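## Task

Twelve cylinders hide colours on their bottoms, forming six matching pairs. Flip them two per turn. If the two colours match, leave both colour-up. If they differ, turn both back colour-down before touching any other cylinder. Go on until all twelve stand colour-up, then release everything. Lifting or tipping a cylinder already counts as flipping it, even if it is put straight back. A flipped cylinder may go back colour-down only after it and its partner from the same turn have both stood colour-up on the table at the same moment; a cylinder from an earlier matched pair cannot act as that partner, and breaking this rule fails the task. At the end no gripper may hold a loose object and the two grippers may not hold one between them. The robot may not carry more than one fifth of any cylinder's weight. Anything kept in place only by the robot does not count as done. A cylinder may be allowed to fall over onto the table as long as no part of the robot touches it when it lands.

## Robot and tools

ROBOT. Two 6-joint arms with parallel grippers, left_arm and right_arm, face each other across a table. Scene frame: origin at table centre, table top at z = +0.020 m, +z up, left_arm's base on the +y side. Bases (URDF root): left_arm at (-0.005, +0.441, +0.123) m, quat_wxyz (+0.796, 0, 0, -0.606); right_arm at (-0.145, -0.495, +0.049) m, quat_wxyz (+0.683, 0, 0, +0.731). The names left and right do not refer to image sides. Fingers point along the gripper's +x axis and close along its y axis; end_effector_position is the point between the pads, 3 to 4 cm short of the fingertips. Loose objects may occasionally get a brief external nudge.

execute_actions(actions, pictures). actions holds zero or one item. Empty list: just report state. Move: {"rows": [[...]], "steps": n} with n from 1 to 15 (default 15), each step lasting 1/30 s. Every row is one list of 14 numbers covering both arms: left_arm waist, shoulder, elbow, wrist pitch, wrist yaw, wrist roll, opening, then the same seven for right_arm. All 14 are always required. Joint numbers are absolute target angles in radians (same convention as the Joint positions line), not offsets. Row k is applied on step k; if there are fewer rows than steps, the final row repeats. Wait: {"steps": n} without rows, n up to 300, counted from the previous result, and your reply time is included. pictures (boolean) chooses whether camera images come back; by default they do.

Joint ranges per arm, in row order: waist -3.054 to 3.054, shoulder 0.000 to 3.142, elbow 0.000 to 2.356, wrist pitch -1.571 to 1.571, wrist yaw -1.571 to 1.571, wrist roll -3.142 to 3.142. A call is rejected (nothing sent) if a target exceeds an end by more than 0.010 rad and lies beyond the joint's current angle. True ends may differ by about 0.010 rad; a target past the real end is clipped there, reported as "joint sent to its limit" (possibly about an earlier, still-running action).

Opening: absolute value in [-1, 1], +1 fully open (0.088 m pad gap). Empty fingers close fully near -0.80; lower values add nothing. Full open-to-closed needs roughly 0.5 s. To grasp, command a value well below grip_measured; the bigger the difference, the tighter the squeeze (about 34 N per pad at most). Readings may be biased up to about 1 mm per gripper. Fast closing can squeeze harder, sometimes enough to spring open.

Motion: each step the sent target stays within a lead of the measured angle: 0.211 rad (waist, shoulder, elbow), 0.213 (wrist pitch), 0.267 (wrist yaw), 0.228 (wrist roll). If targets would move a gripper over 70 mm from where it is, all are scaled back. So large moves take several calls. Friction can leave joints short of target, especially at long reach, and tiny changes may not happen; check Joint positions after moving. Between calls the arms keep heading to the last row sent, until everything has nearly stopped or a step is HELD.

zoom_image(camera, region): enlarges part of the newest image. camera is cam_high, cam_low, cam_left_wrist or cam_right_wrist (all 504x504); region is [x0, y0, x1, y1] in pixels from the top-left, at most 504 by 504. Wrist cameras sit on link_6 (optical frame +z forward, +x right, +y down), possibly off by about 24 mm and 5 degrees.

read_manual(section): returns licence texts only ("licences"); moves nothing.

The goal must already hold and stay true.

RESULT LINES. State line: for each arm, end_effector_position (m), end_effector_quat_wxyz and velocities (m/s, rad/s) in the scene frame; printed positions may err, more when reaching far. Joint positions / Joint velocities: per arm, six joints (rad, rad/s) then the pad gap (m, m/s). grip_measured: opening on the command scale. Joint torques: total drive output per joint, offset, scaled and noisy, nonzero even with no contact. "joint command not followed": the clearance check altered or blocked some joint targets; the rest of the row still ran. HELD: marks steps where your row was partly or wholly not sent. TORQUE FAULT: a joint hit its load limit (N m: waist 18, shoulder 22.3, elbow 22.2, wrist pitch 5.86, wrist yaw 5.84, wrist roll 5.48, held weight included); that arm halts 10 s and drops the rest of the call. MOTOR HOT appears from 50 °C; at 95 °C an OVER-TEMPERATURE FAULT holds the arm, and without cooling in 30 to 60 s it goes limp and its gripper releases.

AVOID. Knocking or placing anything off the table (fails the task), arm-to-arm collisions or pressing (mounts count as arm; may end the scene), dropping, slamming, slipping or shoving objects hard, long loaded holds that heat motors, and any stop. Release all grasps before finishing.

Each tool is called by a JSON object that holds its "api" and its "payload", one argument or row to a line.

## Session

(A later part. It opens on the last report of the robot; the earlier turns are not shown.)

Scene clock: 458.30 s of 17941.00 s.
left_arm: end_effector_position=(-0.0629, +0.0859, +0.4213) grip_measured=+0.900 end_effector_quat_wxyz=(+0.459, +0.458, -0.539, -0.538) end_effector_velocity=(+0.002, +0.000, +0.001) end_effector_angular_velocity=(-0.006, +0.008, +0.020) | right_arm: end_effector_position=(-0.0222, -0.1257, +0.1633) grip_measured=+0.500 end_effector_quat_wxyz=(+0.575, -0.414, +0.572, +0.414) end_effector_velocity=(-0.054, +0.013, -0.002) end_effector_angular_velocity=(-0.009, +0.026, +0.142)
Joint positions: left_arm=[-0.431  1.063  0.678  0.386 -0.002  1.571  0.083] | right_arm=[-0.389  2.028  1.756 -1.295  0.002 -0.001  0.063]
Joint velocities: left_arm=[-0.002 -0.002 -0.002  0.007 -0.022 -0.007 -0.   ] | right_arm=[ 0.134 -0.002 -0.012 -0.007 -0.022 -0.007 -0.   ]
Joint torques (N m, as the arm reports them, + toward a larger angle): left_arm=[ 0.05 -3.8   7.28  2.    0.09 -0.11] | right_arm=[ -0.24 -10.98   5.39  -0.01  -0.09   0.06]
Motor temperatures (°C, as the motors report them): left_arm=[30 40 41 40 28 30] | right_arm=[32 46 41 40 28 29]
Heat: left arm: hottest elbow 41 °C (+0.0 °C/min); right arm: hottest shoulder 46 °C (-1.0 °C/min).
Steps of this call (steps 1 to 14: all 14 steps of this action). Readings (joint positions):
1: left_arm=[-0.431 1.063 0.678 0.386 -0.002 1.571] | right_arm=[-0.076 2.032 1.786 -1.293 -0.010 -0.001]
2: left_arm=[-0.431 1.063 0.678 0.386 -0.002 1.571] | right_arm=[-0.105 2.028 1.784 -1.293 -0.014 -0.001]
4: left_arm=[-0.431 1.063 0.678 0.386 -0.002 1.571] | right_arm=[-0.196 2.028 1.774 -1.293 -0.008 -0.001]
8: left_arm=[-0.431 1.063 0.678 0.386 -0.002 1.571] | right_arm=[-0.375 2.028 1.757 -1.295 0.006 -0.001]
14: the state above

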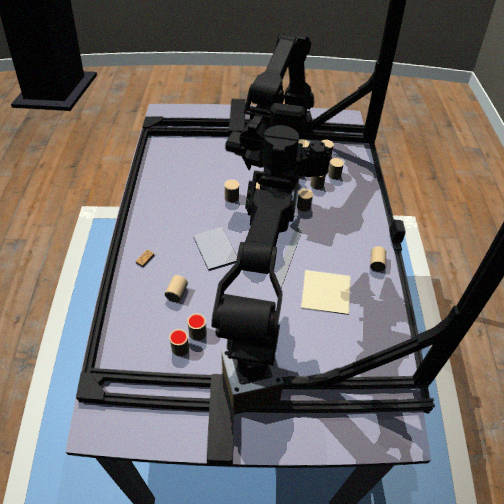

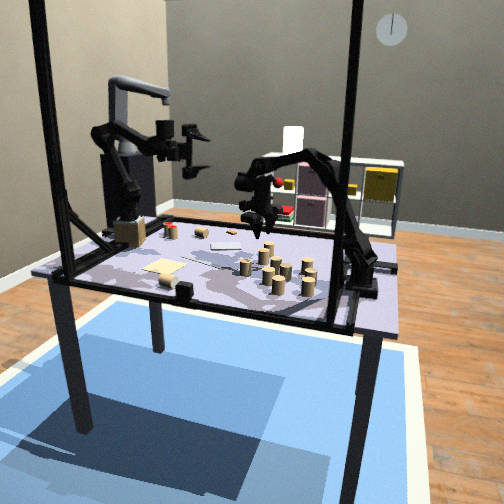

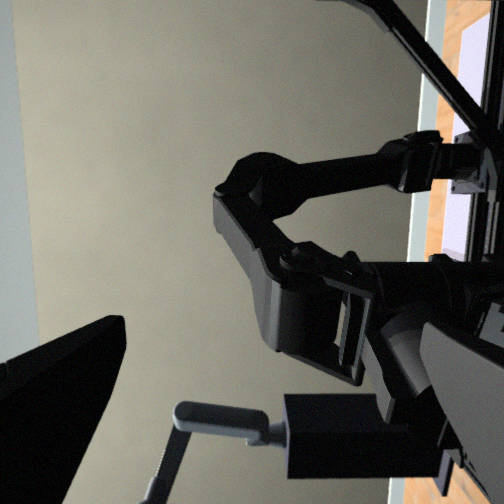

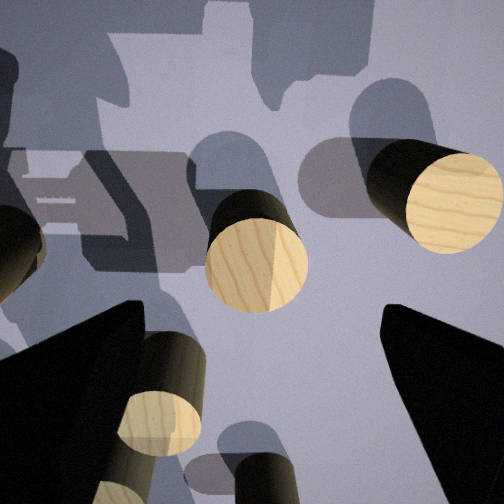

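{"api": "execute_actions", "payload": {
  "actions": [
    {"rows":[[-0.43,1.058,0.672,0.386,0,1.571,0.9,-0.389,2.02,1.71,-1.262,0,0,0.5],[-0.43,1.058,0.672,0.386,0,1.571,0.9,-0.389,2.022,1.675,-1.225,0,0,0.5],[-0.43,1.058,0.672,0.386,0,1.571,0.9,-0.389,2.027,1.64,-1.185,0,0,0.5],[-0.43,1.058,0.672,0.386,0,1.571,0.9,-0.389,2.035,1.607,-1.144,0,0,0.5],[-0.43,1.058,0.672,0.386,0,1.571,0.9,-0.389,2.045,1.576,-1.103,0,0,0.5],[-0.43,1.058,0.672,0.386,0,1.571,0.9,-0.389,2.055,1.547,-1.064,0,0,0.5],[-0.43,1.058,0.672,0.386,0,1.571,0.9,-0.389,2.065,1.52,-1.028,0,0,0.5],[-0.43,1.058,0.672,0.386,0,1.571,0.9,-0.389,2.074,1.497,-0.996,0,0,0.5],[-0.43,1.058,0.672,0.386,0,1.571,0.9,-0.389,2.082,1.478,-0.97,0,0,0.5],[-0.43,1.058,0.672,0.386,0,1.571,0.9,-0.389,2.087,1.465,-0.952,0,0,0.5],[-0.43,1.058,0.672,0.386,0,1.571,0.9,-0.389,2.091,1.456,-0.94,0,0,0.5]],"steps":15}
  ],
  "pictures": false
}}

{"api": "execute_actions", "payload": {
  "actions": [
    {"rows":[[-0.43,1.058,0.672,0.386,0,1.571,0.9,-0.389,2.091,1.456,-0.94,0,0,0.5],[-0.43,1.058,0.672,0.386,0,1.571,0.9,-0.389,2.091,1.456,-0.94,0,0,-0.7]],"steps":12}
  ],
  "pictures": false
}}

{"api": "execute_actions", "payload": {
  "actions": [
    {"rows":[[-0.43,1.058,0.672,0.386,0,1.571,0.9,-0.389,2.065,1.52,-1.028,0,0,-0.7],[-0.43,1.058,0.672,0.386,0,1.571,0.9,-0.389,2.035,1.607,-1.144,0,0,-0.7],[-0.43,1.058,0.672,0.386,0,1.571,0.9,-0.389,2.0,1.72,-1.29,0,0,-0.7],[-0.43,1.058,0.672,0.386,0,1.571,0.9,-0.389,2.0,1.72,-1.29,0,0,-0.7],[-0.43,1.058,0.672,0.386,0,1.571,0.9,-0.389,2.0,1.72,-1.29,0,0,-0.7],[-0.43,1.058,0.672,0.386,0,1.571,0.9,-0.389,2.0,1.72,-1.29,0,0,-0.7],[-0.43,1.058,0.672,0.386,0,1.571,0.9,-0.389,1.75,1.68,-1.29,0,0,-0.7],[-0.43,1.058,0.672,0.386,0,1.571,0.9,-0.389,1.75,1.68,-1.29,0,0,-0.7],[-0.43,1.058,0.672,0.386,0,1.571,0.9,-0.389,1.75,1.68,-1.29,0,0,-0.7],[-0.43,1.058,0.672,0.386,0,1.571,0.9,-0.216,1.379,1.45,-1.0,0,0,-0.7]],"steps":15}
  ],
  "pictures": false
}}

{"api": "execute_actions", "payload": {
  "actions": [
    {"rows":[[-0.43,1.058,0.672,0.386,0,1.571,0.9,-0.216,1.379,1.35,-0.8,0,0,-0.7],[-0.43,1.058,0.672,0.386,0,1.571,0.9,-0.216,1.376,1.168,0.208,0,0,-0.7]],"steps":15}
  ],
  "pictures": false
}}

{"api": "execute_actions", "payload": {
  "actions": [
    {"rows":[[-0.43,1.058,0.672,0.386,0,1.571,0.9,-0.216,1.376,1.168,0.208,0,0,-0.7]],"steps":8}
  ],
  "pictures": false
}}

{"api": "execute_actions", "payload": {
  "actions": [
    {"rows":[[-0.43,1.2,0.77,0.44,0,1.571,0.9,-0.216,1.376,1.168,0.208,0,0,-0.7],[-0.43,1.2,0.77,0.44,0,1.571,0.9,-0.216,1.376,1.168,0.208,0,0,-0.7],[-0.43,1.33,0.86,0.48,0,1.571,0.9,-0.216,1.376,1.168,0.208,0,0,-0.7],[-0.43,1.33,0.86,0.48,0,1.571,0.9,-0.216,1.376,1.168,0.208,0,0,-0.7],[-0.43,1.43,0.93,0.51,0,1.571,0.9,-0.216,1.376,1.168,0.208,0,0,-0.7],[-0.43,1.43,0.93,0.51,0,1.571,0.9,-0.216,1.376,1.168,0.208,0,0,-0.7],[-0.43,1.524,1.0,0.537,0,1.571,0.9,-0.216,1.376,1.168,0.208,0,0,-0.7]],"steps":14}
  ],
  "pictures": false
}}

{"api": "execute_actions", "payload": {
  "actions": [
    {"rows":[[-0.43,1.524,1.0,0.537,0,1.571,-0.7,-0.216,1.376,1.168,0.208,0,0,-0.7]],"steps":13}
  ],
  "pictures": false
}}

{"api": "execute_actions", "payload": {
  "actions": [
    {"rows":[[-0.43,1.524,1.0,0.537,0,1.571,-0.7,-0.216,1.376,1.168,0.208,0,0,0.6]],"steps":11}
  ],
  "pictures": false
}}

{"api": "execute_actions", "payload": {
  "actions": [
    {"rows":[[-0.43,1.43,0.93,0.51,0,1.571,-0.7,-0.216,1.376,1.168,0.208,0,0,0.6],[-0.43,1.33,0.86,0.48,0,1.571,-0.7,-0.216,1.376,1.168,0.208,0,0,0.6],[-0.43,1.2,0.77,0.44,0,1.571,-0.7,-0.216,1.376,1.168,0.208,0,0,0.6],[-0.43,1.058,0.672,0.386,0,1.571,-0.7,-0.216,1.376,1.168,0.208,0,0,0.6]],"steps":8}
  ],
  "pictures": false
}}

{"api": "execute_actions", "payload": {
  "actions": [
    {"rows":[[0.15,0.95,0.7,-0.9,0,1.571,-0.7,-0.1,1.379,1.45,-1.19,0,0,0.5]],"steps":15}
  ],
  "pictures": false
}}

{"api": "execute_actions", "payload": {
  "actions": [
    {"rows":[[0.15,0.95,0.7,-0.9,0,1.571,-0.7,-0.1,1.379,1.45,-1.19,0,0,0.5],[0.15,0.95,0.7,-0.9,0,1.571,-0.7,-0.1,1.379,1.45,-1.19,0,0,0.5],[0.15,0.95,0.7,-0.9,0,1.571,-0.7,-0.1,1.379,1.45,-1.19,0,0,0.5],[0.15,0.95,0.7,-0.9,0,1.571,-0.7,-0.1,1.379,1.45,-1.19,0,0,0.5],[0.15,1.345,0.673,-0.899,0,1.571,-0.7,-0.1,1.379,1.45,-1.19,0,0,0.5]],"steps":15}
  ]
}}

Scene clock: 479.60 s of 17941.00 s.
left_arm: end_effector_position=(-0.0627, +0.0858, +0.4211) grip_measured=+0.900 end_effector_quat_wxyz=(+0.459, +0.459, -0.539, -0.538) end_effector_velocity=(-0.001, +0.001, -0.004) end_effector_angular_velocity=(+0.013, +0.005, -0.000) | right_arm: end_effector_position=(-0.0253, -0.1318, +0.0705) grip_measured=+0.500 end_effector_quat_wxyz=(+0.572, -0.416, +0.574, +0.413) end_effector_velocity=(-0.000, -0.007, -0.033) end_effector_angular_velocity=(-0.005, -0.006, +0.005)
Joint positions: left_arm=[-0.43   1.063  0.677  0.386 -0.002  1.571  0.083] | right_arm=[-0.387  2.085  1.464 -0.955  0.001 -0.001  0.064]
Joint velocities: left_arm=[-0.007 -0.002 -0.007 -0.007 -0.007 -0.007 -0.   ] | right_arm=[-0.002  0.027 -0.1    0.125  0.007 -0.007  0.   ]
Joint torques (N m, as the arm reports them, + toward a larger angle): left_arm=[ 0.08 -3.8   7.27  2.    0.09 -0.12] | right_arm=[-0.24 -9.64  5.97  0.34 -0.08  0.04]
Motor temperatures (°C, as the motors report them): left_arm=[30 40 41 42 28 30] | right_arm=[32 48 40 39 28 29]
Heat: left arm: hottest wrist pitch 42 °C (+1.0 °C/min); right arm: hottest shoulder 48 °C (+3.0 °C/min).
Steps of this call (steps 1 to 15: the robot went on to your last target; steps 16 to 90: nothing new was sent; then 17.80 s passed at rest; steps 91 to 105: all 15 steps of this action). Readings (joint positions):
91: left_arm=[-0.431 1.063 0.677 0.386 -0.002 1.571] | right_arm=[-0.383 2.027 1.750 -1.289 0.001 -0.001]
92: left_arm=[-0.430 1.063 0.677 0.386 -0.002 1.571] | right_arm=[-0.383 2.026 1.737 -1.273 0.001 -0.001]
94: left_arm=[-0.430 1.063 0.677 0.386 -0.002 1.571] | right_arm=[-0.385 2.025 1.692 -1.218 0.001 -0.001]
98: left_arm=[-0.430 1.063 0.677 0.386 -0.002 1.571] | right_arm=[-0.387 2.037 1.571 -1.081 0.001 -0.001]
105: the state above

Scene clock: 480.00 s of 17941.00 s.
left_arm: end_effector_position=(-0.0627, +0.0858, +0.4211) grip_measured=+0.900 end_effector_quat_wxyz=(+0.459, +0.459, -0.539, -0.538) end_effector_velocity=(+0.000, +0.001, -0.000) end_effector_angular_velocity=(-0.001, -0.022, +0.005) | right_arm: end_effector_position=(-0.0241, -0.1301, +0.0697) grip_measured=+0.004 end_effector_quat_wxyz=(+0.575, -0.414, +0.571, +0.415) end_effector_velocity=(+0.001, -0.003, +0.000) end_effector_angular_velocity=(-0.005, +0.009, +0.015)
Joint positions: left_arm=[-0.43   1.063  0.677  0.386 -0.002  1.571  0.083] | right_arm=[-0.388  2.085  1.461 -0.942  0.002 -0.001  0.039]
Joint velocities: left_arm=[-0.002 -0.007 -0.002 -0.007 -0.007  0.022 -0.   ] | right_arm=[-0.007 -0.002 -0.002 -0.007 -0.007 -0.022 -0.   ]
Joint torques (N m, as the arm reports them, + toward a larger angle): left_arm=[ 0.   -3.78  7.3   2.01  0.09 -0.11] | right_arm=[-0.09 -9.42  5.25  0.21 -0.12  0.04]
Motor temperatures (°C, as the motors report them): left_arm=[30 40 41 42 28 30] | right_arm=[32 48 40 39 28 29]
Heat: left arm: hottest wrist pitch 42 °C (+1.0 °C/min); right arm: hottest shoulder 48 °C (+3.0 °C/min).
Steps of this call (steps 1 to 12: all 12 steps of this action). Readings (joint positions):
1: left_arm=[-0.430 1.063 0.677 0.386 -0.002 1.571] | right_arm=[-0.387 2.085 1.462 -0.952 0.001 -0.001]
2: left_arm=[-0.430 1.063 0.677 0.386 -0.002 1.571] | right_arm=[-0.387 2.085 1.461 -0.948 0.001 -0.001]
4: left_arm=[-0.430 1.063 0.677 0.386 -0.002 1.571] | right_arm=[-0.387 2.085 1.461 -0.944 0.001 -0.001]
8: left_arm=[-0.430 1.063 0.677 0.386 -0.002 1.571] | right_arm=[-0.388 2.085 1.461 -0.942 0.003 -0.001]
12: the state above

Scene clock: 480.50 s of 17941.00 s.
left_arm: end_effector_position=(-0.0627, +0.0858, +0.4211) grip_measured=+0.900 end_effector_quat_wxyz=(+0.459, +0.459, -0.539, -0.538) end_effector_velocity=(-0.002, +0.001, -0.005) end_effector_angular_velocity=(+0.025, +0.018, -0.010) | right_arm: end_effector_position=(-0.0937, -0.1342, +0.2505) grip_measured=+0.004 end_effector_quat_wxyz=(+0.634, -0.353, +0.411, +0.552) end_effector_velocity=(-0.157, -0.125, +0.448) end_effector_angular_velocity=(+1.553, -0.231, +0.369)
Joint positions: left_arm=[-0.43   1.063  0.677  0.386 -0.002  1.571  0.083] | right_arm=[-0.213  1.588  1.477 -1.035 -0.007 -0.001  0.039]
Joint velocities: left_arm=[-0.002 -0.002 -0.002 -0.022  0.007 -0.022 -0.   ] | right_arm=[ 0.379 -1.585 -0.388  0.374  0.007  0.007 -0.   ]
Joint torques (N m, as the arm reports them, + toward a larger angle): left_arm=[ 0.04 -3.79  7.28  1.99  0.09 -0.12] | right_arm=[ -2.55 -10.99   7.22   1.     0.16  -0.01]
Motor temperatures (°C, as the motors report them): left_arm=[30 40 41 42 28 30] | right_arm=[32 48 40 39 28 29]
Heat: left arm: hottest wrist pitch 42 °C (+1.0 °C/min); right arm: hottest shoulder 48 °C (+3.0 °C/min).
Steps of this call (steps 1 to 15: all 15 steps of this action). Readings (joint positions):
1: left_arm=[-0.430 1.063 0.677 0.386 -0.002 1.571] | right_arm=[-0.388 2.085 1.469 -0.958 0.002 -0.001]
2: left_arm=[-0.430 1.063 0.677 0.386 -0.002 1.571] | right_arm=[-0.388 2.085 1.493 -1.008 0.002 -0.001]
4: left_arm=[-0.430 1.063 0.677 0.386 -0.002 1.571] | right_arm=[-0.388 2.081 1.567 -1.122 0.002 -0.001]
8: left_arm=[-0.430 1.063 0.677 0.386 -0.002 1.571] | right_arm=[-0.388 1.982 1.666 -1.235 0.002 -0.001]
15: the state above

Scene clock: 481.00 s of 17941.00 s.
left_arm: end_effector_position=(-0.0627, +0.0859, +0.4209) grip_measured=+0.900 end_effector_quat_wxyz=(+0.459, +0.459, -0.538, -0.538) end_effector_velocity=(+0.000, -0.001, -0.001) end_effector_angular_velocity=(+0.008, +0.006, +0.005) | right_arm: end_effector_position=(-0.0826, -0.0700, +0.3458) grip_measured=+0.003 end_effector_quat_wxyz=(+0.746, -0.108, +0.126, +0.645) end_effector_velocity=(+0.017, +0.131, +0.384) end_effector_angular_velocity=(+1.838, -0.273, +0.021)
Joint positions: left_arm=[-0.43   1.063  0.677  0.386 -0.002  1.571  0.083] | right_arm=[-0.215  1.386  1.166 -0.114 -0.002 -0.     0.039]
Joint velocities: left_arm=[-0.002  0.002  0.002 -0.007 -0.007 -0.007 -0.   ] | right_arm=[-0.002 -0.002  0.002  1.853 -0.022 -0.007  0.   ]
Joint torques (N m, as the arm reports them, + toward a larger angle): left_arm=[ 0.02 -3.78  7.26  2.01  0.09 -0.12] | right_arm=[-0.11 -7.59  8.09  1.57  0.04  0.05]
Motor temperatures (°C, as the motors report them): left_arm=[30 40 41 42 28 30] | right_arm=[32 48 40 39 28 29]
Heat: left arm: hottest wrist pitch 42 °C (+1.0 °C/min); right arm: hottest shoulder 48 °C (+3.0 °C/min).
Steps of this call (steps 1 to 15: all 15 steps of this action). Readings (joint positions):
1: left_arm=[-0.430 1.063 0.677 0.386 -0.002 1.571] | right_arm=[-0.206 1.533 1.452 -0.991 -0.007 -0.000]
2: left_arm=[-0.430 1.063 0.677 0.386 -0.002 1.571] | right_arm=[-0.206 1.476 1.407 -0.911 -0.006 -0.000]
4: left_arm=[-0.430 1.063 0.677 0.386 -0.002 1.571] | right_arm=[-0.212 1.390 1.315 -0.788 -0.002 -0.000]
8: left_arm=[-0.430 1.063 0.677 0.386 -0.002 1.571] | right_arm=[-0.215 1.377 1.196 -0.550 -0.002 -0.000]
15: the state above

Scene clock: 481.27 s of 17941.00 s.
left_arm: end_effector_position=(-0.0627, +0.0859, +0.4209) grip_measured=+0.900 end_effector_quat_wxyz=(+0.459, +0.459, -0.538, -0.538) end_effector_velocity=(+0.004, -0.000, -0.002) end_effector_angular_velocity=(+0.011, +0.021, +0.024) | right_arm: end_effector_position=(-0.0811, -0.0597, +0.4126) grip_measured=+0.003 end_effector_quat_wxyz=(+0.757, -0.009, +0.010, +0.654) end_effector_velocity=(+0.000, +0.002, +0.039) end_effector_angular_velocity=(+0.185, -0.035, +0.005)
Joint positions: left_arm=[-0.43   1.063  0.677  0.386 -0.002  1.571  0.083] | right_arm=[-0.215  1.38   1.167  0.186 -0.002 -0.     0.039]
Joint velocities: left_arm=[ 0.002 -0.002 -0.002 -0.007 -0.022 -0.022 -0.   ] | right_arm=[-0.002  0.002 -0.007  0.198 -0.007 -0.007 -0.   ]
Joint torques (N m, as the arm reports them, + toward a larger angle): left_arm=[ 0.03 -3.79  7.34  1.99  0.09 -0.12] | right_arm=[-0.08 -6.94  8.02  1.59  0.02  0.05]
Motor temperatures (°C, as the motors report them): left_arm=[30 40 41 42 28 30] | right_arm=[32 48 40 39 28 29]
Heat: left arm: hottest wrist pitch 42 °C (+1.0 °C/min); right arm: hottest shoulder 48 °C (+3.0 °C/min).
Steps of this call (steps 1 to 8: all 8 steps of this action). Readings (joint positions):
1: left_arm=[-0.430 1.063 0.677 0.386 -0.002 1.571] | right_arm=[-0.215 1.386 1.166 -0.054 -0.002 -0.000]
2: left_arm=[-0.430 1.063 0.677 0.386 -0.002 1.571] | right_arm=[-0.215 1.386 1.166 0.006 -0.002 -0.000]
4: left_arm=[-0.430 1.063 0.677 0.386 -0.002 1.571] | right_arm=[-0.215 1.386 1.167 0.114 -0.002 -0.000]
8: the state above

Scene clock: 481.73 s of 17941.00 s.
left_arm: end_effector_position=(-0.0797, -0.0188, +0.4137) grip_measured=+0.900 end_effector_quat_wxyz=(+0.456, +0.462, -0.536, -0.540) end_effector_velocity=(-0.002, -0.015, +0.034) end_effector_angular_velocity=(-0.112, +0.026, +0.005) | right_arm: end_effector_position=(-0.0811, -0.0597, +0.4168) grip_measured=+0.004 end_effector_quat_wxyz=(+0.757, -0.003, +0.003, +0.654) end_effector_velocity=(-0.000, -0.002, +0.004) end_effector_angular_velocity=(+0.013, +0.006, +0.005)
Joint positions: left_arm=[-0.43   1.518  0.979  0.528 -0.002  1.571  0.083] | right_arm=[-0.215  1.38   1.167  0.205 -0.002 -0.     0.039]
Joint velocities: left_arm=[-0.002  0.046  0.081  0.081 -0.007 -0.007 -0.   ] | right_arm=[-0.002 -0.007 -0.002  0.007 -0.007  0.007  0.   ]
Joint torques (N m, as the arm reports them, + toward a larger angle): left_arm=[ 0.03 -6.15  9.55  2.4   0.09 -0.11] | right_arm=[-0.12 -6.97  7.94  1.64  0.03  0.03]
Motor temperatures (°C, as the motors report them): left_arm=[30 40 41 42 28 30] | right_arm=[32 48 40 39 28 29]
Heat: left arm: hottest wrist pitch 42 °C (+1.0 °C/min); right arm: hottest shoulder 48 °C (+3.0 °C/min).
Steps of this call (steps 1 to 14: all 14 steps of this action). Readings (joint positions):
1: left_arm=[-0.430 1.080 0.688 0.392 -0.002 1.571] | right_arm=[-0.215 1.380 1.167 0.190 -0.002 -0.000]
2: left_arm=[-0.430 1.110 0.709 0.412 -0.002 1.571] | right_arm=[-0.215 1.380 1.167 0.193 -0.002 -0.000]
4: left_arm=[-0.430 1.211 0.782 0.449 -0.002 1.571] | right_arm=[-0.215 1.380 1.167 0.200 -0.002 -0.000]
8: left_arm=[-0.430 1.417 0.926 0.508 -0.002 1.571] | right_arm=[-0.215 1.380 1.167 0.204 -0.002 -0.000]
14: the state above

Scene clock: 482.17 s of 17941.00 s.
left_arm: end_effector_position=(-0.0799, -0.0199, +0.4208) grip_measured=+0.026 end_effector_quat_wxyz=(+0.461, +0.457, -0.540, -0.536) end_effector_velocity=(-0.004, +0.001, +0.002) end_effector_angular_velocity=(-0.004, +0.023, -0.015) | right_arm: end_effector_position=(-0.0811, -0.0597, +0.4169) grip_measured=+0.003 end_effector_quat_wxyz=(+0.757, -0.003, +0.003, +0.654) end_effector_velocity=(-0.000, -0.001, +0.001) end_effector_angular_velocity=(+0.006, -0.008, +0.005)
Joint positions: left_arm=[-0.43   1.519  0.992  0.535 -0.002  1.571  0.04 ] | right_arm=[-0.215  1.38   1.167  0.205 -0.002 -0.     0.039]
Joint velocities: left_arm=[-0.007 -0.002 -0.002  0.007  0.007 -0.022  0.   ] | right_arm=[-0.002 -0.002 -0.002  0.007 -0.007 -0.007 -0.   ]
Joint torques (N m, as the arm reports them, + toward a larger angle): left_arm=[ 0.03 -5.62  8.8   2.15  0.09 -0.11] | right_arm=[-0.12 -6.88  7.91  1.59  0.03  0.03]
Motor temperatures (°C, as the motors report them): left_arm=[30 40 42 42 28 30] | right_arm=[32 48 40 39 28 29]
Heat: left arm: hottest elbow 42 °C (+1.0 °C/min); right arm: hottest shoulder 48 °C (+3.0 °C/min).
Steps of this call (steps 1 to 13: all 13 steps of this action). Readings (joint positions):
1: left_arm=[-0.430 1.519 0.982 0.531 -0.002 1.571] | right_arm=[-0.215 1.380 1.167 0.205 -0.002 -0.000]
2: left_arm=[-0.430 1.519 0.985 0.533 -0.002 1.571] | right_arm=[-0.215 1.380 1.167 0.205 -0.002 -0.000]
4: left_arm=[-0.430 1.519 0.990 0.536 -0.002 1.571] | right_arm=[-0.215 1.380 1.167 0.205 -0.002 -0.000]
8: left_arm=[-0.430 1.519 0.992 0.535 -0.002 1.571] | right_arm=[-0.215 1.380 1.167 0.205 -0.002 -0.000]
13: the state above

Scene clock: 482.53 s of 17941.00 s.
left_arm: end_effector_position=(-0.0799, -0.0199, +0.4208) grip_measured=+0.025 end_effector_quat_wxyz=(+0.461, +0.457, -0.540, -0.536) end_effector_velocity=(+0.000, +0.002, +0.001) end_effector_angular_velocity=(+0.004, +0.007, +0.005) | right_arm: end_effector_position=(-0.0812, -0.0597, +0.4171) grip_measured=+0.576 end_effector_quat_wxyz=(+0.757, -0.002, +0.002, +0.654) end_effector_velocity=(+0.002, -0.001, -0.003) end_effector_angular_velocity=(-0.018, -0.005, +0.000)
Joint positions: left_arm=[-0.43   1.519  0.992  0.535 -0.002  1.571  0.04 ] | right_arm=[-0.215  1.38   1.167  0.206 -0.002 -0.     0.067]
Joint velocities: left_arm=[-0.002 -0.007 -0.002 -0.007 -0.007 -0.007 -0.   ] | right_arm=[-0.007 -0.002  0.002 -0.022 -0.007 -0.007  0.175]
Joint torques (N m, as the arm reports them, + toward a larger angle): left_arm=[ 0.02 -5.65  8.8   2.14  0.1  -0.12] | right_arm=[-0.05 -6.97  7.9   1.56  0.03  0.04]
Motor temperatures (°C, as the motors report them): left_arm=[30 40 42 42 28 30] | right_arm=[32 48 40 39 28 29]
Heat: left arm: hottest elbow 42 °C (+1.0 °C/min); right arm: hottest shoulder 48 °C (+3.0 °C/min).
Steps of this call (steps 1 to 11: all 11 steps of this action). Readings (joint positions):
1: left_arm=[-0.430 1.519 0.992 0.535 -0.002 1.571] | right_arm=[-0.215 1.380 1.167 0.206 -0.002 -0.000]
2: left_arm=[-0.430 1.519 0.992 0.535 -0.002 1.571] | right_arm=[-0.215 1.380 1.167 0.206 -0.002 -0.000]
4: left_arm=[-0.430 1.519 0.992 0.535 -0.002 1.571] | right_arm=[-0.215 1.380 1.167 0.206 -0.002 -0.000]
8: left_arm=[-0.430 1.519 0.992 0.535 -0.002 1.571] | right_arm=[-0.215 1.380 1.167 0.206 -0.002 -0.000]
11: the state above

Scene clock: 482.80 s of 17941.00 s.
left_arm: end_effector_position=(-0.0655, +0.0688, +0.4036) grip_measured=+0.025 end_effector_quat_wxyz=(+0.444, +0.473, -0.526, -0.550) end_effector_velocity=(+0.036, +0.231, +0.160) end_effector_angular_velocity=(-0.565, +0.099, +0.000) | right_arm: end_effector_position=(-0.0812, -0.0597, +0.4171) grip_measured=+0.599 end_effector_quat_wxyz=(+0.757, -0.002, +0.002, +0.654) end_effector_velocity=(-0.000, -0.001, +0.001) end_effector_angular_velocity=(+0.010, +0.021, +0.005)
Joint positions: left_arm=[-0.43   1.149  0.7    0.396 -0.002  1.572  0.04 ] | right_arm=[-0.215  1.38   1.167  0.206 -0.002 -0.     0.068]
Joint velocities: left_arm=[-0.007 -1.136 -0.496 -0.066 -0.007 -0.007 -0.   ] | right_arm=[-0.002 -0.002 -0.002  0.007 -0.007  0.022  0.   ]
Joint torques (N m, as the arm reports them, + toward a larger angle): left_arm=[ 0.04 -4.16  9.4   2.49  0.09 -0.14] | right_arm=[-0.06 -6.93  7.9   1.56  0.03  0.05]
Motor temperatures (°C, as the motors report them): left_arm=[30 40 42 42 28 30] | right_arm=[32 48 40 39 28 29]
Heat: left arm: hottest elbow 42 °C (+1.0 °C/min); right arm: hottest shoulder 48 °C (+3.0 °C/min).
Steps of this call (steps 1 to 8: all 8 steps of this action). Readings (joint positions):
1: left_arm=[-0.430 1.509 0.985 0.533 -0.002 1.571] | right_arm=[-0.215 1.380 1.167 0.206 -0.002 -0.000]
2: left_arm=[-0.430 1.479 0.960 0.518 -0.002 1.572] | right_arm=[-0.215 1.380 1.167 0.206 -0.002 -0.000]
4: left_arm=[-0.430 1.370 0.855 0.468 -0.002 1.572] | right_arm=[-0.215 1.380 1.167 0.206 -0.002 -0.000]
8: the state above

Scene clock: 483.30 s of 17941.00 s.
left_arm: end_effector_position=(+0.1069, +0.1842, +0.2901) grip_measured=+0.024 end_effector_quat_wxyz=(+0.408, +0.694, -0.144, -0.576) end_effector_velocity=(-0.099, +0.265, -0.305) end_effector_angular_velocity=(+1.739, +0.771, +0.072) | right_arm: end_effector_position=(-0.1338, -0.1112, +0.3600) grip_measured=+0.501 end_effector_quat_wxyz=(+0.681, -0.218, +0.225, +0.662) end_effector_velocity=(-0.008, -0.240, -0.327) end_effector_angular_velocity=(-1.857, +0.057, +0.008)
Joint positions: left_arm=[ 0.142  0.958  0.702 -0.494 -0.003  1.572  0.04 ] | right_arm=[-0.099  1.376  1.451 -0.711 -0.002 -0.     0.064]
Joint velocities: left_arm=[ 0.051  0.002 -0.002 -1.897 -0.007 -0.022 -0.   ] | right_arm=[-0.002  0.002 -0.002 -1.853 -0.007 -0.007 -0.   ]
Joint torques (N m, as the arm reports them, + toward a larger angle): left_arm=[ 0.19 -3.29  7.43  1.75  0.18 -0.13] | right_arm=[-0.12 -5.62  7.17  1.22  0.03  0.02]
Motor temperatures (°C, as the motors report them): left_arm=[30 40 42 42 28 30] | right_arm=[32 48 40 39 28 29]
Heat: left arm: hottest elbow 42 °C (+1.0 °C/min); right arm: hottest shoulder 48 °C (+3.0 °C/min).
Steps of this call (steps 1 to 15: all 15 steps of this action). Readings (joint positions):
1: left_arm=[-0.413 1.106 0.693 0.361 0.014 1.572] | right_arm=[-0.206 1.380 1.197 0.147 0.008 -0.000]
2: left_arm=[-0.364 1.064 0.694 0.300 0.017 1.572] | right_arm=[-0.182 1.386 1.247 0.075 0.010 -0.000]
4: left_arm=[-0.242 0.997 0.698 0.187 0.006 1.572] | right_arm=[-0.130 1.395 1.345 -0.041 -0.001 -0.000]
8: left_arm=[0.002 0.958 0.702 -0.054 0.004 1.572] | right_arm=[-0.099 1.369 1.442 -0.275 -0.003 -0.000]
15: the state above

Scene clock: 483.80 s of 17941.00 s.
left_arm: end_effector_position=(+0.0718, +0.2673, +0.1610) grip_measured=+0.024 end_effector_quat_wxyz=(+0.149, +0.694, +0.143, -0.690) end_effector_velocity=(-0.001, +0.004, -0.004) end_effector_angular_velocity=(+0.032, +0.006, -0.010) | right_arm: end_effector_position=(-0.1363, -0.1896, +0.2940) grip_measured=+0.500 end_effector_quat_wxyz=(+0.609, -0.366, +0.379, +0.592) end_effector_velocity=(+0.000, -0.011, -0.005) end_effector_angular_velocity=(-0.052, -0.008, +0.006)
Joint positions: left_arm=[ 0.148  1.334  0.668 -0.896 -0.003  1.572  0.04 ] | right_arm=[-0.099  1.376  1.45  -1.184 -0.002 -0.     0.064]
Joint velocities: left_arm=[-0.002  0.022 -0.002 -0.007 -0.007  0.007 -0.   ] | right_arm=[ 0.002 -0.002 -0.002 -0.051  0.007 -0.007  0.   ]
Joint torques (N m, as the arm reports them, + toward a larger angle): left_arm=[ 0.22 -2.58  6.6   0.36  0.19 -0.07] | right_arm=[-0.11 -5.1   6.81  0.7   0.02  0.03]
Motor temperatures (°C, as the motors report them): left_arm=[30 40 42 42 28 30] | right_arm=[32 48 40 40 28 29]
Heat: left arm: hottest elbow 42 °C (+1.0 °C/min); right arm: hottest shoulder 48 °C (+3.0 °C/min).
Steps of this call (steps 1 to 15: all 15 steps of this action). Readings (joint positions):
1: left_arm=[0.143 0.958 0.702 -0.557 -0.003 1.572] | right_arm=[-0.099 1.376 1.451 -0.773 -0.002 -0.000]
2: left_arm=[0.144 0.957 0.702 -0.619 -0.003 1.572] | right_arm=[-0.099 1.376 1.451 -0.833 -0.002 -0.000]
4: left_arm=[0.146 0.957 0.702 -0.743 -0.003 1.572] | right_arm=[-0.099 1.376 1.451 -0.958 -0.002 -0.000]
8: left_arm=[0.147 1.162 0.692 -0.861 -0.003 1.572] | right_arm=[-0.099 1.376 1.450 -1.138 -0.002 -0.000]
15: the state above

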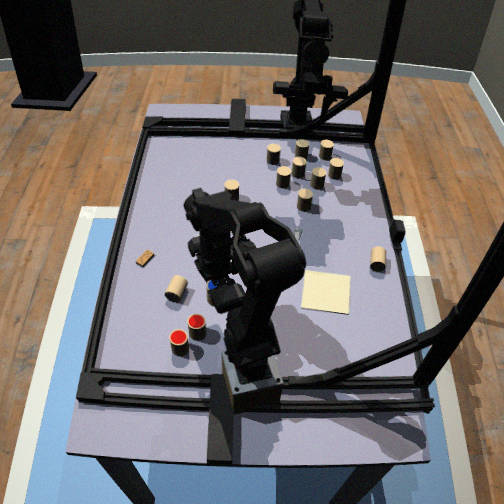

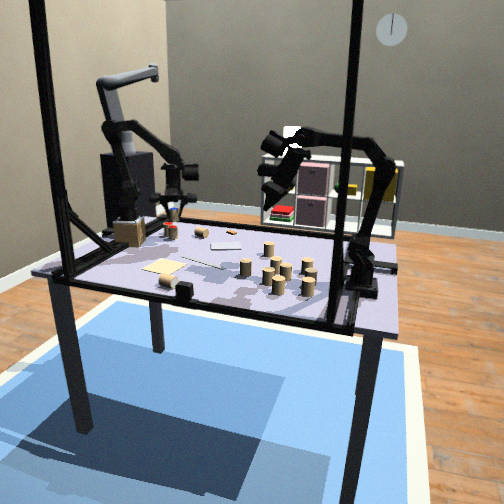

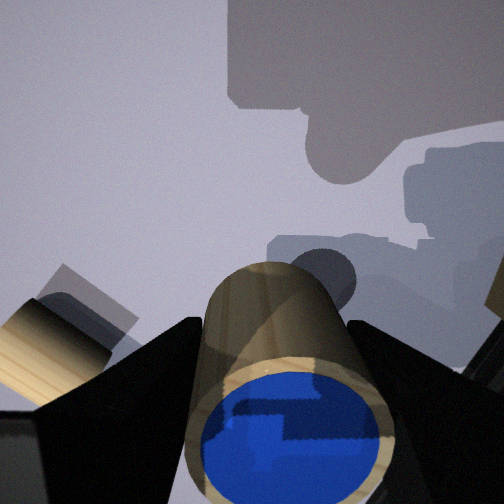

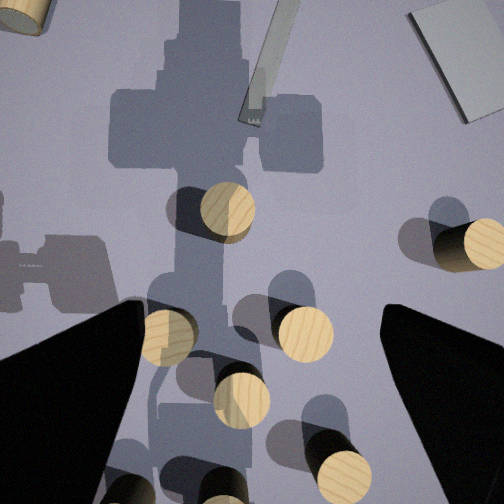

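{"api": "execute_actions", "payload": {
  "actions": [
    {"rows":[[0.15,1.375,0.64,-0.84,0,1.571,-0.7,-0.256,1.72,1.335,-1.19,0,0,0.5],[0.15,1.405,0.61,-0.78,0,1.571,-0.7,-0.256,1.72,1.335,-1.19,0,0,0.5],[0.15,1.435,0.582,-0.72,0,1.571,-0.7,-0.256,1.72,1.335,-1.19,0,0,0.5],[0.15,1.466,0.555,-0.66,0,1.571,-0.7,-0.256,1.72,1.335,-1.19,0,0,0.5],[0.15,1.51,0.53,-0.6,0,1.571,-0.7,-0.256,1.72,1.335,-1.19,0,0,0.5],[0.15,1.55,0.508,-0.54,0,1.571,-0.7,-0.256,1.72,1.335,-1.19,0,0,0.5],[0.15,1.582,0.493,-0.485,0,1.571,-0.7,-0.256,1.72,1.335,-1.19,0,0,0.5],[0.15,1.605,0.484,-0.448,0,1.571,-0.7,-0.256,1.72,1.335,-1.19,0,0,0.5],[0.15,1.622,0.478,-0.423,0,1.571,-0.7,-0.256,1.72,1.335,-1.19,0,0,0.5],[0.15,1.634,0.474,-0.408,0,1.571,-0.7,-0.256,1.72,1.335,-1.19,0,0,0.5],[0.15,1.642,0.471,-0.402,0,1.571,-0.7,-0.256,1.72,1.335,-1.19,0,0,0.5],[0.15,1.647,0.47,-0.4,0,1.571,-0.7,-0.256,1.72,1.335,-1.19,0,0,0.5],[0.15,1.65,0.469,-0.398,0,1.571,-0.7,-0.256,1.72,1.335,-1.19,0,0,0.5]],"steps":15}
  ],
  "pictures": false
}}

{"api": "execute_actions", "payload": {
  "actions": [
    {"rows":[[0.15,1.652,0.468,-0.396,0,1.571,-0.7,-0.256,1.728,1.306,-1.152,0,0,0.5],[0.15,1.652,0.468,-0.396,0,1.571,-0.7,-0.256,1.737,1.277,-1.113,0,0,0.5],[0.15,1.652,0.468,-0.396,0,1.571,-0.7,-0.256,1.747,1.248,-1.073,0,0,0.5],[0.15,1.652,0.468,-0.396,0,1.571,0.4,-0.256,1.758,1.219,-1.033,0,0,0.5],[0.15,1.652,0.468,-0.396,0,1.571,0.4,-0.256,1.77,1.19,-0.992,0,0,0.5],[0.15,1.652,0.468,-0.396,0,1.571,0.4,-0.256,1.783,1.163,-0.952,0,0,0.5],[0.15,1.652,0.468,-0.396,0,1.571,0.4,-0.256,1.796,1.137,-0.914,0,0,0.5],[0.15,1.652,0.468,-0.396,0,1.571,0.4,-0.256,1.808,1.114,-0.88,0,0,0.5],[0.15,1.652,0.468,-0.396,0,1.571,0.4,-0.256,1.818,1.096,-0.852,0,0,0.5],[0.15,1.652,0.468,-0.396,0,1.571,0.4,-0.256,1.825,1.083,-0.833,0,0,0.5],[0.15,1.652,0.468,-0.396,0,1.571,0.4,-0.256,1.83,1.074,-0.82,0,0,0.5]],"steps":15}
  ],
  "pictures": false
}}

{"api": "execute_actions", "payload": {
  "actions": [
    {"rows":[[0.15,1.605,0.484,-0.448,0,1.571,0.4,-0.256,1.83,1.074,-0.82,0,0,0.5],[0.15,1.55,0.508,-0.54,0,1.571,0.4,-0.256,1.83,1.074,-0.82,0,0,-0.7],[0.15,1.51,0.53,-0.6,0,1.571,0.4,-0.256,1.83,1.074,-0.82,0,0,-0.7],[0.15,1.466,0.555,-0.66,0,1.571,0.4,-0.256,1.83,1.074,-0.82,0,0,-0.7],[0.15,1.405,0.61,-0.78,0,1.571,0.4,-0.256,1.83,1.074,-0.82,0,0,-0.7],[0.15,1.345,0.673,-0.899,0,1.571,0.4,-0.256,1.83,1.074,-0.82,0,0,-0.7],[0.15,1.345,0.673,-0.899,0,1.571,0.4,-0.256,1.83,1.074,-0.82,0,0,-0.7],[0.15,0.95,0.7,-0.9,0,1.571,0.9,-0.256,1.83,1.074,-0.82,0,0,-0.7]],"steps":12}
  ],
  "pictures": false
}}

{"api": "execute_actions", "payload": {
  "actions": [
    {"rows":[[-0.43,1.058,0.672,0.386,0,1.571,0.9,-0.256,1.796,1.137,-0.914,0,0,-0.7],[-0.43,1.058,0.672,0.386,0,1.571,0.9,-0.256,1.758,1.219,-1.033,0,0,-0.7],[-0.43,1.058,0.672,0.386,0,1.571,0.9,-0.256,1.72,1.335,-1.19,0,0,-0.7],[-0.43,1.058,0.672,0.386,0,1.571,0.9,-0.256,1.72,1.335,-1.19,0,0,-0.7],[-0.43,1.058,0.672,0.386,0,1.571,0.9,-0.256,1.72,1.335,-1.19,0,0,-0.7],[-0.43,1.058,0.672,0.386,0,1.571,0.9,-0.256,1.72,1.335,-1.19,0,0,-0.7],[-0.43,1.058,0.672,0.386,0,1.571,0.9,-0.256,1.379,1.4,-1.19,0,0,-0.7],[-0.43,1.058,0.672,0.386,0,1.571,0.9,-0.256,1.379,1.4,-1.19,0,0,-0.7],[-0.43,1.058,0.672,0.386,0,1.571,0.9,-0.216,1.379,1.35,-0.6,0,0,-0.7]],"steps":15}
  ],
  "pictures": false
}}

{"api": "execute_actions", "payload": {
  "actions": [
    {"rows":[[-0.43,1.058,0.672,0.386,0,1.571,0.9,-0.216,1.376,1.168,0.208,0,0,-0.7]],"steps":15}
  ],
  "pictures": false
}}

{"api": "execute_actions", "payload": {
  "actions": [
    {"rows":[[-0.43,1.058,0.672,0.386,0,1.571,0.9,-0.216,1.376,1.168,0.208,0,0,-0.7]],"steps":5}
  ],
  "pictures": false
}}

{"api": "execute_actions", "payload": {
  "actions": [
    {"rows":[[-0.43,1.2,0.77,0.44,0,1.571,0.9,-0.216,1.376,1.168,0.208,0,0,-0.7],[-0.43,1.2,0.77,0.44,0,1.571,0.9,-0.216,1.376,1.168,0.208,0,0,-0.7],[-0.43,1.33,0.86,0.48,0,1.571,0.9,-0.216,1.376,1.168,0.208,0,0,-0.7],[-0.43,1.33,0.86,0.48,0,1.571,0.9,-0.216,1.376,1.168,0.208,0,0,-0.7],[-0.43,1.43,0.93,0.51,0,1.571,0.9,-0.216,1.376,1.168,0.208,0,0,-0.7],[-0.43,1.43,0.93,0.51,0,1.571,0.9,-0.216,1.376,1.168,0.208,0,0,-0.7],[-0.43,1.524,1.0,0.537,0,1.571,0.9,-0.216,1.376,1.168,0.208,0,0,-0.7]],"steps":14}
  ],
  "pictures": false
}}

{"api": "execute_actions", "payload": {
  "actions": [
    {"rows":[[-0.43,1.524,1.0,0.537,0,1.571,-0.7,-0.216,1.376,1.168,0.208,0,0,-0.7]],"steps":13}
  ]
}}

Scene clock: 510.73 s of 17941.00 s.
left_arm: end_effector_position=(+0.0715, +0.2682, +0.0710) grip_measured=+0.018 end_effector_quat_wxyz=(+0.144, +0.692, +0.148, -0.691) end_effector_velocity=(+0.005, -0.004, -0.021) end_effector_angular_velocity=(-0.016, -0.031, +0.005) | right_arm: end_effector_position=(-0.0892, -0.1938, +0.1568) grip_measured=+0.500 end_effector_quat_wxyz=(+0.540, -0.454, +0.548, +0.449) end_effector_velocity=(+0.001, -0.001, +0.003) end_effector_angular_velocity=(+0.004, +0.007, -0.000)
Joint positions: left_arm=[ 0.148  1.638  0.475 -0.414 -0.003  1.572  0.04 ] | right_arm=[-0.253  1.723  1.33  -1.19  -0.001 -0.     0.064]
Joint velocities: left_arm=[-0.002  0.095 -0.032  0.154 -0.022 -0.007 -0.   ] | right_arm=[-0.007 -0.007  0.002 -0.007 -0.007 -0.007 -0.   ]
Joint torques (N m, as the arm reports them, + toward a larger angle): left_arm=[ 0.17 -3.45  3.53  0.59  0.2  -0.07] | right_arm=[-0.29 -8.12  6.67  0.13  0.    0.03]
Motor temperatures (°C, as the motors report them): left_arm=[30 39 41 39 28 30] | right_arm=[32 44 41 39 28 29]
Heat: left arm: hottest elbow 41 °C (+0.0 °C/min); right arm: hottest shoulder 44 °C (+0.0 °C/min).
Steps of this call (steps 1 to 15: the robot went on to your last target; steps 16 to 793: nothing new was sent; steps 794 to 808: all 15 steps of this action). Readings (joint positions):
794: left_arm=[0.148 1.345 0.666 -0.890 -0.003 1.572] | right_arm=[-0.108 1.392 1.444 -1.188 -0.007 -0.000]
795: left_arm=[0.148 1.354 0.656 -0.859 -0.003 1.571] | right_arm=[-0.134 1.410 1.437 -1.188 -0.008 -0.000]
797: left_arm=[0.148 1.395 0.623 -0.768 -0.003 1.571] | right_arm=[-0.186 1.477 1.414 -1.188 -0.002 -0.000]
801: left_arm=[0.148 1.530 0.530 -0.566 -0.003 1.571] | right_arm=[-0.243 1.662 1.357 -1.188 -0.001 -0.000]
808: the state above

Scene clock: 511.23 s of 17941.00 s.
left_arm: end_effector_position=(+0.0719, +0.2673, +0.0691) grip_measured=+0.402 end_effector_quat_wxyz=(+0.146, +0.693, +0.147, -0.691) end_effector_velocity=(+0.003, +0.000, +0.000) end_effector_angular_velocity=(+0.002, -0.023, +0.005) | right_arm: end_effector_position=(-0.0894, -0.1955, +0.0682) grip_measured=+0.500 end_effector_quat_wxyz=(+0.541, -0.454, +0.547, +0.450) end_effector_velocity=(+0.006, +0.013, -0.017) end_effector_angular_velocity=(+0.092, -0.025, +0.015)
Joint positions: left_arm=[ 0.148  1.647  0.473 -0.398 -0.003  1.572  0.059] | right_arm=[-0.253  1.824  1.08  -0.837 -0.001 -0.     0.064]
Joint velocities: left_arm=[-0.002 -0.002 -0.002  0.007 -0.022 -0.007 -0.023] | right_arm=[-0.007  0.007 -0.066  0.168  0.007 -0.022 -0.   ]
Joint torques (N m, as the arm reports them, + toward a larger angle): left_arm=[ 0.17 -3.32  3.47  0.6   0.18 -0.08] | right_arm=[-0.25 -7.15  5.49  0.35  0.01  0.02]
Motor temperatures (°C, as the motors report them): left_arm=[30 39 41 39 28 30] | right_arm=[32 44 41 39 28 29]
Heat: left arm: hottest elbow 41 °C (+0.0 °C/min); right arm: hottest shoulder 44 °C (+0.0 °C/min).
Steps of this call (steps 1 to 15: all 15 steps of this action). Readings (joint positions):
1: left_arm=[0.148 1.640 0.475 -0.409 -0.003 1.572] | right_arm=[-0.253 1.723 1.329 -1.185 -0.001 -0.000]
2: left_arm=[0.148 1.642 0.474 -0.405 -0.003 1.572] | right_arm=[-0.253 1.723 1.320 -1.165 -0.001 -0.000]
4: left_arm=[0.148 1.645 0.474 -0.401 -0.003 1.572] | right_arm=[-0.253 1.724 1.288 -1.106 -0.001 -0.000]
8: left_arm=[0.148 1.647 0.473 -0.399 -0.003 1.572] | right_arm=[-0.253 1.759 1.189 -0.967 -0.001 -0.000]
15: the state above

Scene clock: 511.63 s of 17941.00 s.
left_arm: end_effector_position=(+0.0803, +0.2485, +0.2015) grip_measured=+0.833 end_effector_quat_wxyz=(+0.230, +0.706, +0.060, -0.667) end_effector_velocity=(+0.010, -0.021, +0.376) end_effector_angular_velocity=(-1.528, -0.681, +0.021) | right_arm: end_effector_position=(-0.0887, -0.1927, +0.0679) grip_measured=+0.003 end_effector_quat_wxyz=(+0.545, -0.451, +0.543, +0.453) end_effector_velocity=(+0.002, +0.000, -0.001) end_effector_angular_velocity=(+0.001, -0.008, +0.005)
Joint positions: left_arm=[ 0.148  1.143  0.688 -0.868 -0.003  1.572  0.08 ] | right_arm=[-0.253  1.824  1.079 -0.822 -0.    -0.     0.039]
Joint velocities: left_arm=[-0.002 -1.819  0.154 -0.3   -0.007 -0.022  0.038] | right_arm=[-0.002  0.002 -0.002  0.007  0.007 -0.007  0.   ]
Joint torques (N m, as the arm reports them, + toward a larger angle): left_arm=[ 0.13 -2.96  6.51  0.45  0.18 -0.1 ] | right_arm=[-0.19 -7.07  5.04  0.24 -0.02  0.02]
Motor temperatures (°C, as the motors report them): left_arm=[30 39 41 39 28 30] | right_arm=[32 44 41 39 28 29]
Heat: left arm: hottest elbow 41 °C (+0.0 °C/min); right arm: hottest shoulder 44 °C (+0.0 °C/min).
Steps of this call (steps 1 to 12: all 12 steps of this action). Readings (joint positions):
1: left_arm=[0.148 1.643 0.473 -0.403 -0.003 1.572] | right_arm=[-0.253 1.824 1.080 -0.832 -0.001 -0.000]
2: left_arm=[0.148 1.628 0.478 -0.437 -0.003 1.572] | right_arm=[-0.253 1.824 1.079 -0.827 -0.001 -0.000]
4: left_arm=[0.148 1.567 0.499 -0.543 -0.003 1.572] | right_arm=[-0.253 1.824 1.079 -0.824 -0.001 -0.000]
8: left_arm=[0.148 1.387 0.626 -0.775 -0.003 1.572] | right_arm=[-0.253 1.824 1.079 -0.822 -0.000 -0.000]
12: the state above

Scene clock: 512.13 s of 17941.00 s.
left_arm: end_effector_position=(-0.0586, +0.0973, +0.3473) grip_measured=+0.900 end_effector_quat_wxyz=(+0.362, +0.545, -0.451, -0.607) end_effector_velocity=(-0.037, -0.127, +0.376) end_effector_angular_velocity=(-1.807, +0.284, -0.042) | right_arm: end_effector_position=(-0.0884, -0.1258, +0.2918) grip_measured=+0.003 end_effector_quat_wxyz=(+0.693, -0.267, +0.311, +0.594) end_effector_velocity=(+0.013, +0.230, +0.540) end_effector_angular_velocity=(+2.583, -0.408, +0.077)
Joint positions: left_arm=[-0.423  1.066  0.678  0.045 -0.     1.572  0.083] | right_arm=[-0.221  1.419  1.343 -0.768  0.001 -0.     0.039]
Joint velocities: left_arm=[-0.051 -0.012 -0.007  1.824 -0.007 -0.007  0.   ] | right_arm=[ 0.056 -0.637  0.11   1.868 -0.007 -0.022 -0.   ]
Joint torques (N m, as the arm reports them, + toward a larger angle): left_arm=[-0.2  -4.06  7.15  2.14  0.05 -0.12] | right_arm=[-0.14 -5.21  7.27  1.09 -0.05  0.02]
Motor temperatures (°C, as the motors report them): left_arm=[30 39 41 39 28 30] | right_arm=[32 44 41 39 28 29]
Heat: left arm: hottest elbow 41 °C (+0.0 °C/min); right arm: hottest shoulder 44 °C (-1.0 °C/min).
Steps of this call (steps 1 to 15: all 15 steps of this action). Readings (joint positions):
1: left_arm=[0.122 1.100 0.688 -0.842 -0.013 1.572] | right_arm=[-0.253 1.824 1.086 -0.838 -0.000 -0.000]
2: left_arm=[0.059 1.076 0.685 -0.765 -0.011 1.573] | right_arm=[-0.253 1.823 1.109 -0.892 -0.000 -0.000]
4: left_arm=[-0.065 1.068 0.684 -0.635 -0.007 1.573] | right_arm=[-0.253 1.806 1.184 -1.012 -0.000 -0.000]
8: left_arm=[-0.308 1.068 0.678 -0.387 -0.004 1.573] | right_arm=[-0.253 1.697 1.318 -1.133 -0.000 -0.000]
15: the state above

Scene clock: 512.63 s of 17941.00 s.
left_arm: end_effector_position=(-0.0618, +0.0865, +0.4219) grip_measured=+0.900 end_effector_quat_wxyz=(+0.459, +0.459, -0.538, -0.537) end_effector_velocity=(+0.000, -0.000, -0.004) end_effector_angular_velocity=(+0.013, +0.005, +0.005) | right_arm: end_effector_position=(-0.0792, -0.0597, +0.3980) grip_measured=+0.002 end_effector_quat_wxyz=(+0.758, -0.029, +0.034, +0.651) end_effector_velocity=(+0.002, +0.015, +0.198) end_effector_angular_velocity=(+0.892, -0.158, -0.003)
Joint positions: left_arm=[-0.427  1.058  0.678  0.382 -0.     1.572  0.083] | right_arm=[-0.219  1.384  1.166  0.13   0.001 -0.     0.039]
Joint velocities: left_arm=[-0.002  0.002 -0.002 -0.007 -0.007 -0.007 -0.   ] | right_arm=[ 0.002 -0.007 -0.002  0.901  0.007 -0.022 -0.   ]
Joint torques (N m, as the arm reports them, + toward a larger angle): left_arm=[-0.22 -3.38  7.19  2.22  0.06 -0.14] | right_arm=[ 0.11 -7.44  8.14  1.45 -0.05  0.04]
Motor temperatures (°C, as the motors report them): left_arm=[30 39 41 39 28 30] | right_arm=[32 44 41 39 28 29]
Heat: left arm: hottest elbow 41 °C (+0.0 °C/min); right arm: hottest shoulder 44 °C (-1.0 °C/min).
Steps of this call (steps 1 to 15: all 15 steps of this action). Readings (joint positions):
1: left_arm=[-0.424 1.066 0.678 0.107 -0.000 1.572] | right_arm=[-0.219 1.399 1.329 -0.692 0.001 -0.000]
2: left_arm=[-0.425 1.066 0.678 0.169 -0.000 1.572] | right_arm=[-0.219 1.379 1.300 -0.625 0.001 -0.000]
4: left_arm=[-0.426 1.065 0.678 0.282 -0.000 1.572] | right_arm=[-0.219 1.363 1.238 -0.513 0.001 -0.000]
8: left_arm=[-0.427 1.058 0.678 0.362 -0.000 1.572] | right_arm=[-0.219 1.384 1.171 -0.276 0.001 -0.000]
15: the state above

Scene clock: 512.80 s of 17941.00 s.
left_arm: end_effector_position=(-0.0619, +0.0865, +0.4223) grip_measured=+0.900 end_effector_quat_wxyz=(+0.460, +0.458, -0.539, -0.537) end_effector_velocity=(+0.000, +0.000, +0.000) end_effector_angular_velocity=(+0.004, +0.007, +0.005) | right_arm: end_effector_position=(-0.0792, -0.0592, +0.4121) grip_measured=+0.003 end_effector_quat_wxyz=(+0.758, -0.008, +0.010, +0.652) end_effector_velocity=(-0.004, +0.001, +0.024) end_effector_angular_velocity=(+0.110, -0.009, +0.024)
Joint positions: left_arm=[-0.428  1.058  0.678  0.384 -0.     1.572  0.083] | right_arm=[-0.219  1.383  1.166  0.192  0.001 -0.     0.039]
Joint velocities: left_arm=[-0.002 -0.002  0.002 -0.007 -0.007 -0.007  0.   ] | right_arm=[ 0.002 -0.002 -0.002  0.11  -0.022  0.007 -0.   ]
Joint torques (N m, as the arm reports them, + toward a larger angle): left_arm=[-0.26 -3.38  7.14  2.16  0.04 -0.14] | right_arm=[ 0.23 -7.37  8.02  1.75 -0.05  0.04]
Motor temperatures (°C, as the motors report them): left_arm=[30 39 41 39 28 30] | right_arm=[32 44 41 39 28 29]
Heat: left arm: hottest elbow 41 °C (+0.0 °C/min); right arm: hottest shoulder 44 °C (-1.0 °C/min).
Steps of this call (steps 1 to 5: all 5 steps of this action). Readings (joint positions):
1: left_arm=[-0.427 1.058 0.678 0.382 -0.000 1.572] | right_arm=[-0.219 1.384 1.166 0.154 0.001 -0.000]
2: left_arm=[-0.427 1.058 0.678 0.382 -0.000 1.572] | right_arm=[-0.219 1.383 1.166 0.170 0.001 -0.000]
4: left_arm=[-0.427 1.058 0.678 0.384 -0.000 1.572] | right_arm=[-0.219 1.383 1.166 0.187 0.001 -0.000]
5: the state above

Scene clock: 513.27 s of 17941.00 s.
left_arm: end_effector_position=(-0.0787, -0.0190, +0.4137) grip_measured=+0.900 end_effector_quat_wxyz=(+0.456, +0.462, -0.536, -0.540) end_effector_velocity=(-0.000, -0.014, +0.036) end_effector_angular_velocity=(-0.117, +0.026, +0.010) | right_arm: end_effector_position=(-0.0791, -0.0591, +0.4150) grip_measured=+0.003 end_effector_quat_wxyz=(+0.759, -0.004, +0.005, +0.652) end_effector_velocity=(+0.002, -0.001, -0.002) end_effector_angular_velocity=(-0.011, -0.021, -0.009)
Joint positions: left_arm=[-0.428  1.518  0.979  0.529 -0.     1.572  0.083] | right_arm=[-0.219  1.383  1.166  0.205  0.001 -0.     0.039]
Joint velocities: left_arm=[ 0.002  0.042  0.081  0.081 -0.007 -0.007 -0.   ] | right_arm=[-0.002 -0.002 -0.002 -0.007  0.007 -0.022 -0.   ]
Joint torques (N m, as the arm reports them, + toward a larger angle): left_arm=[-0.21 -6.03  9.55  2.39  0.05 -0.15] | right_arm=[ 0.11 -7.26  8.06  1.64 -0.06  0.03]
Motor temperatures (°C, as the motors report them): left_arm=[30 39 41 39 28 30] | right_arm=[32 44 41 39 28 29]
Heat: left arm: hottest elbow 41 °C (+0.0 °C/min); right arm: hottest shoulder 44 °C (-1.0 °C/min).
Steps of this call (steps 1 to 14: all 14 steps of this action). Readings (joint positions):
1: left_arm=[-0.428 1.076 0.688 0.391 -0.000 1.572] | right_arm=[-0.219 1.383 1.166 0.196 0.001 -0.000]
2: left_arm=[-0.428 1.107 0.708 0.411 -0.000 1.572] | right_arm=[-0.219 1.383 1.166 0.199 0.001 -0.000]
4: left_arm=[-0.428 1.206 0.780 0.447 -0.000 1.572] | right_arm=[-0.219 1.383 1.166 0.203 0.001 -0.000]
8: left_arm=[-0.428 1.417 0.927 0.508 -0.000 1.572] | right_arm=[-0.219 1.383 1.166 0.204 0.001 -0.000]
14: the state above

Scene clock: 513.70 s of 17941.00 s.
left_arm: end_effector_position=(-0.0789, -0.0203, +0.4201) grip_measured=+0.027 end_effector_quat_wxyz=(+0.460, +0.458, -0.540, -0.536) end_effector_velocity=(+0.000, +0.001, -0.002) end_effector_angular_velocity=(+0.008, +0.006, +0.005) | right_arm: end_effector_position=(-0.0793, -0.0591, +0.4154) grip_measured=+0.002 end_effector_quat_wxyz=(+0.758, -0.003, +0.004, +0.652) end_effector_velocity=(-0.000, -0.002, +0.000) end_effector_angular_velocity=(-0.004, -0.007, +0.005)
Joint positions: left_arm=[-0.428  1.52   0.992  0.535 -0.     1.572  0.04 ] | right_arm=[-0.218  1.383  1.166  0.207  0.001 -0.     0.039]
Joint velocities: left_arm=[-0.002 -0.002 -0.002 -0.007 -0.007 -0.007 -0.   ] | right_arm=[-0.002 -0.007 -0.002 -0.007 -0.007 -0.007 -0.   ]
Joint torques (N m, as the arm reports them, + toward a larger angle): left_arm=[-0.2  -5.8   8.75  2.19  0.04 -0.14] | right_arm=[ 0.18 -7.33  8.08  1.47 -0.04  0.05]
Motor temperatures (°C, as the motors report them): left_arm=[30 39 41 39 28 30] | right_arm=[32 44 41 40 28 29]
Heat: left arm: hottest elbow 41 °C (+0.0 °C/min); right arm: hottest shoulder 44 °C (-1.0 °C/min).
Steps of this call (steps 1 to 13: all 13 steps of this action). Readings (joint positions):
1: left_arm=[-0.428 1.519 0.982 0.531 -0.000 1.572] | right_arm=[-0.219 1.383 1.166 0.205 0.001 -0.000]
2: left_arm=[-0.428 1.519 0.985 0.533 -0.000 1.572] | right_arm=[-0.219 1.383 1.166 0.205 0.001 -0.000]
4: left_arm=[-0.428 1.519 0.990 0.536 -0.000 1.572] | right_arm=[-0.219 1.383 1.166 0.205 0.001 -0.000]
8: left_arm=[-0.428 1.520 0.992 0.535 -0.000 1.572] | right_arm=[-0.218 1.383 1.166 0.206 0.001 -0.000]
13: the state above

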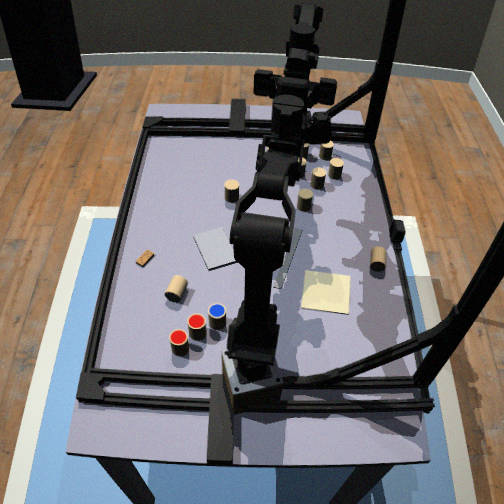

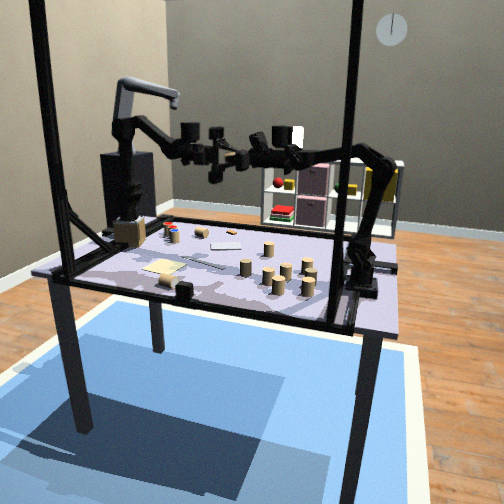

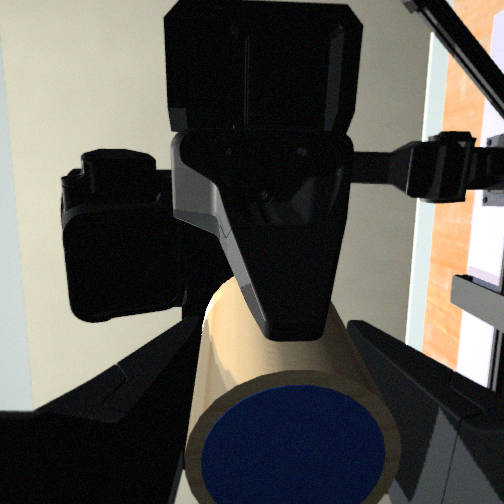

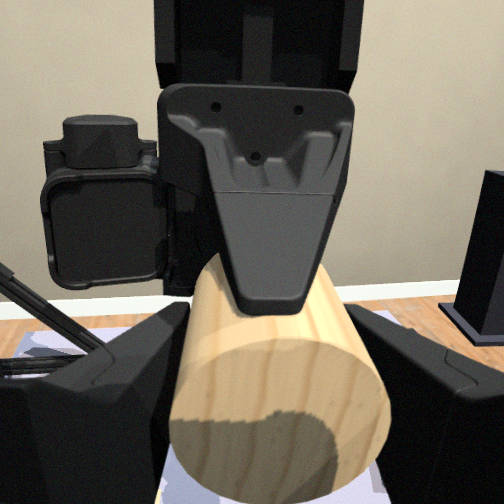

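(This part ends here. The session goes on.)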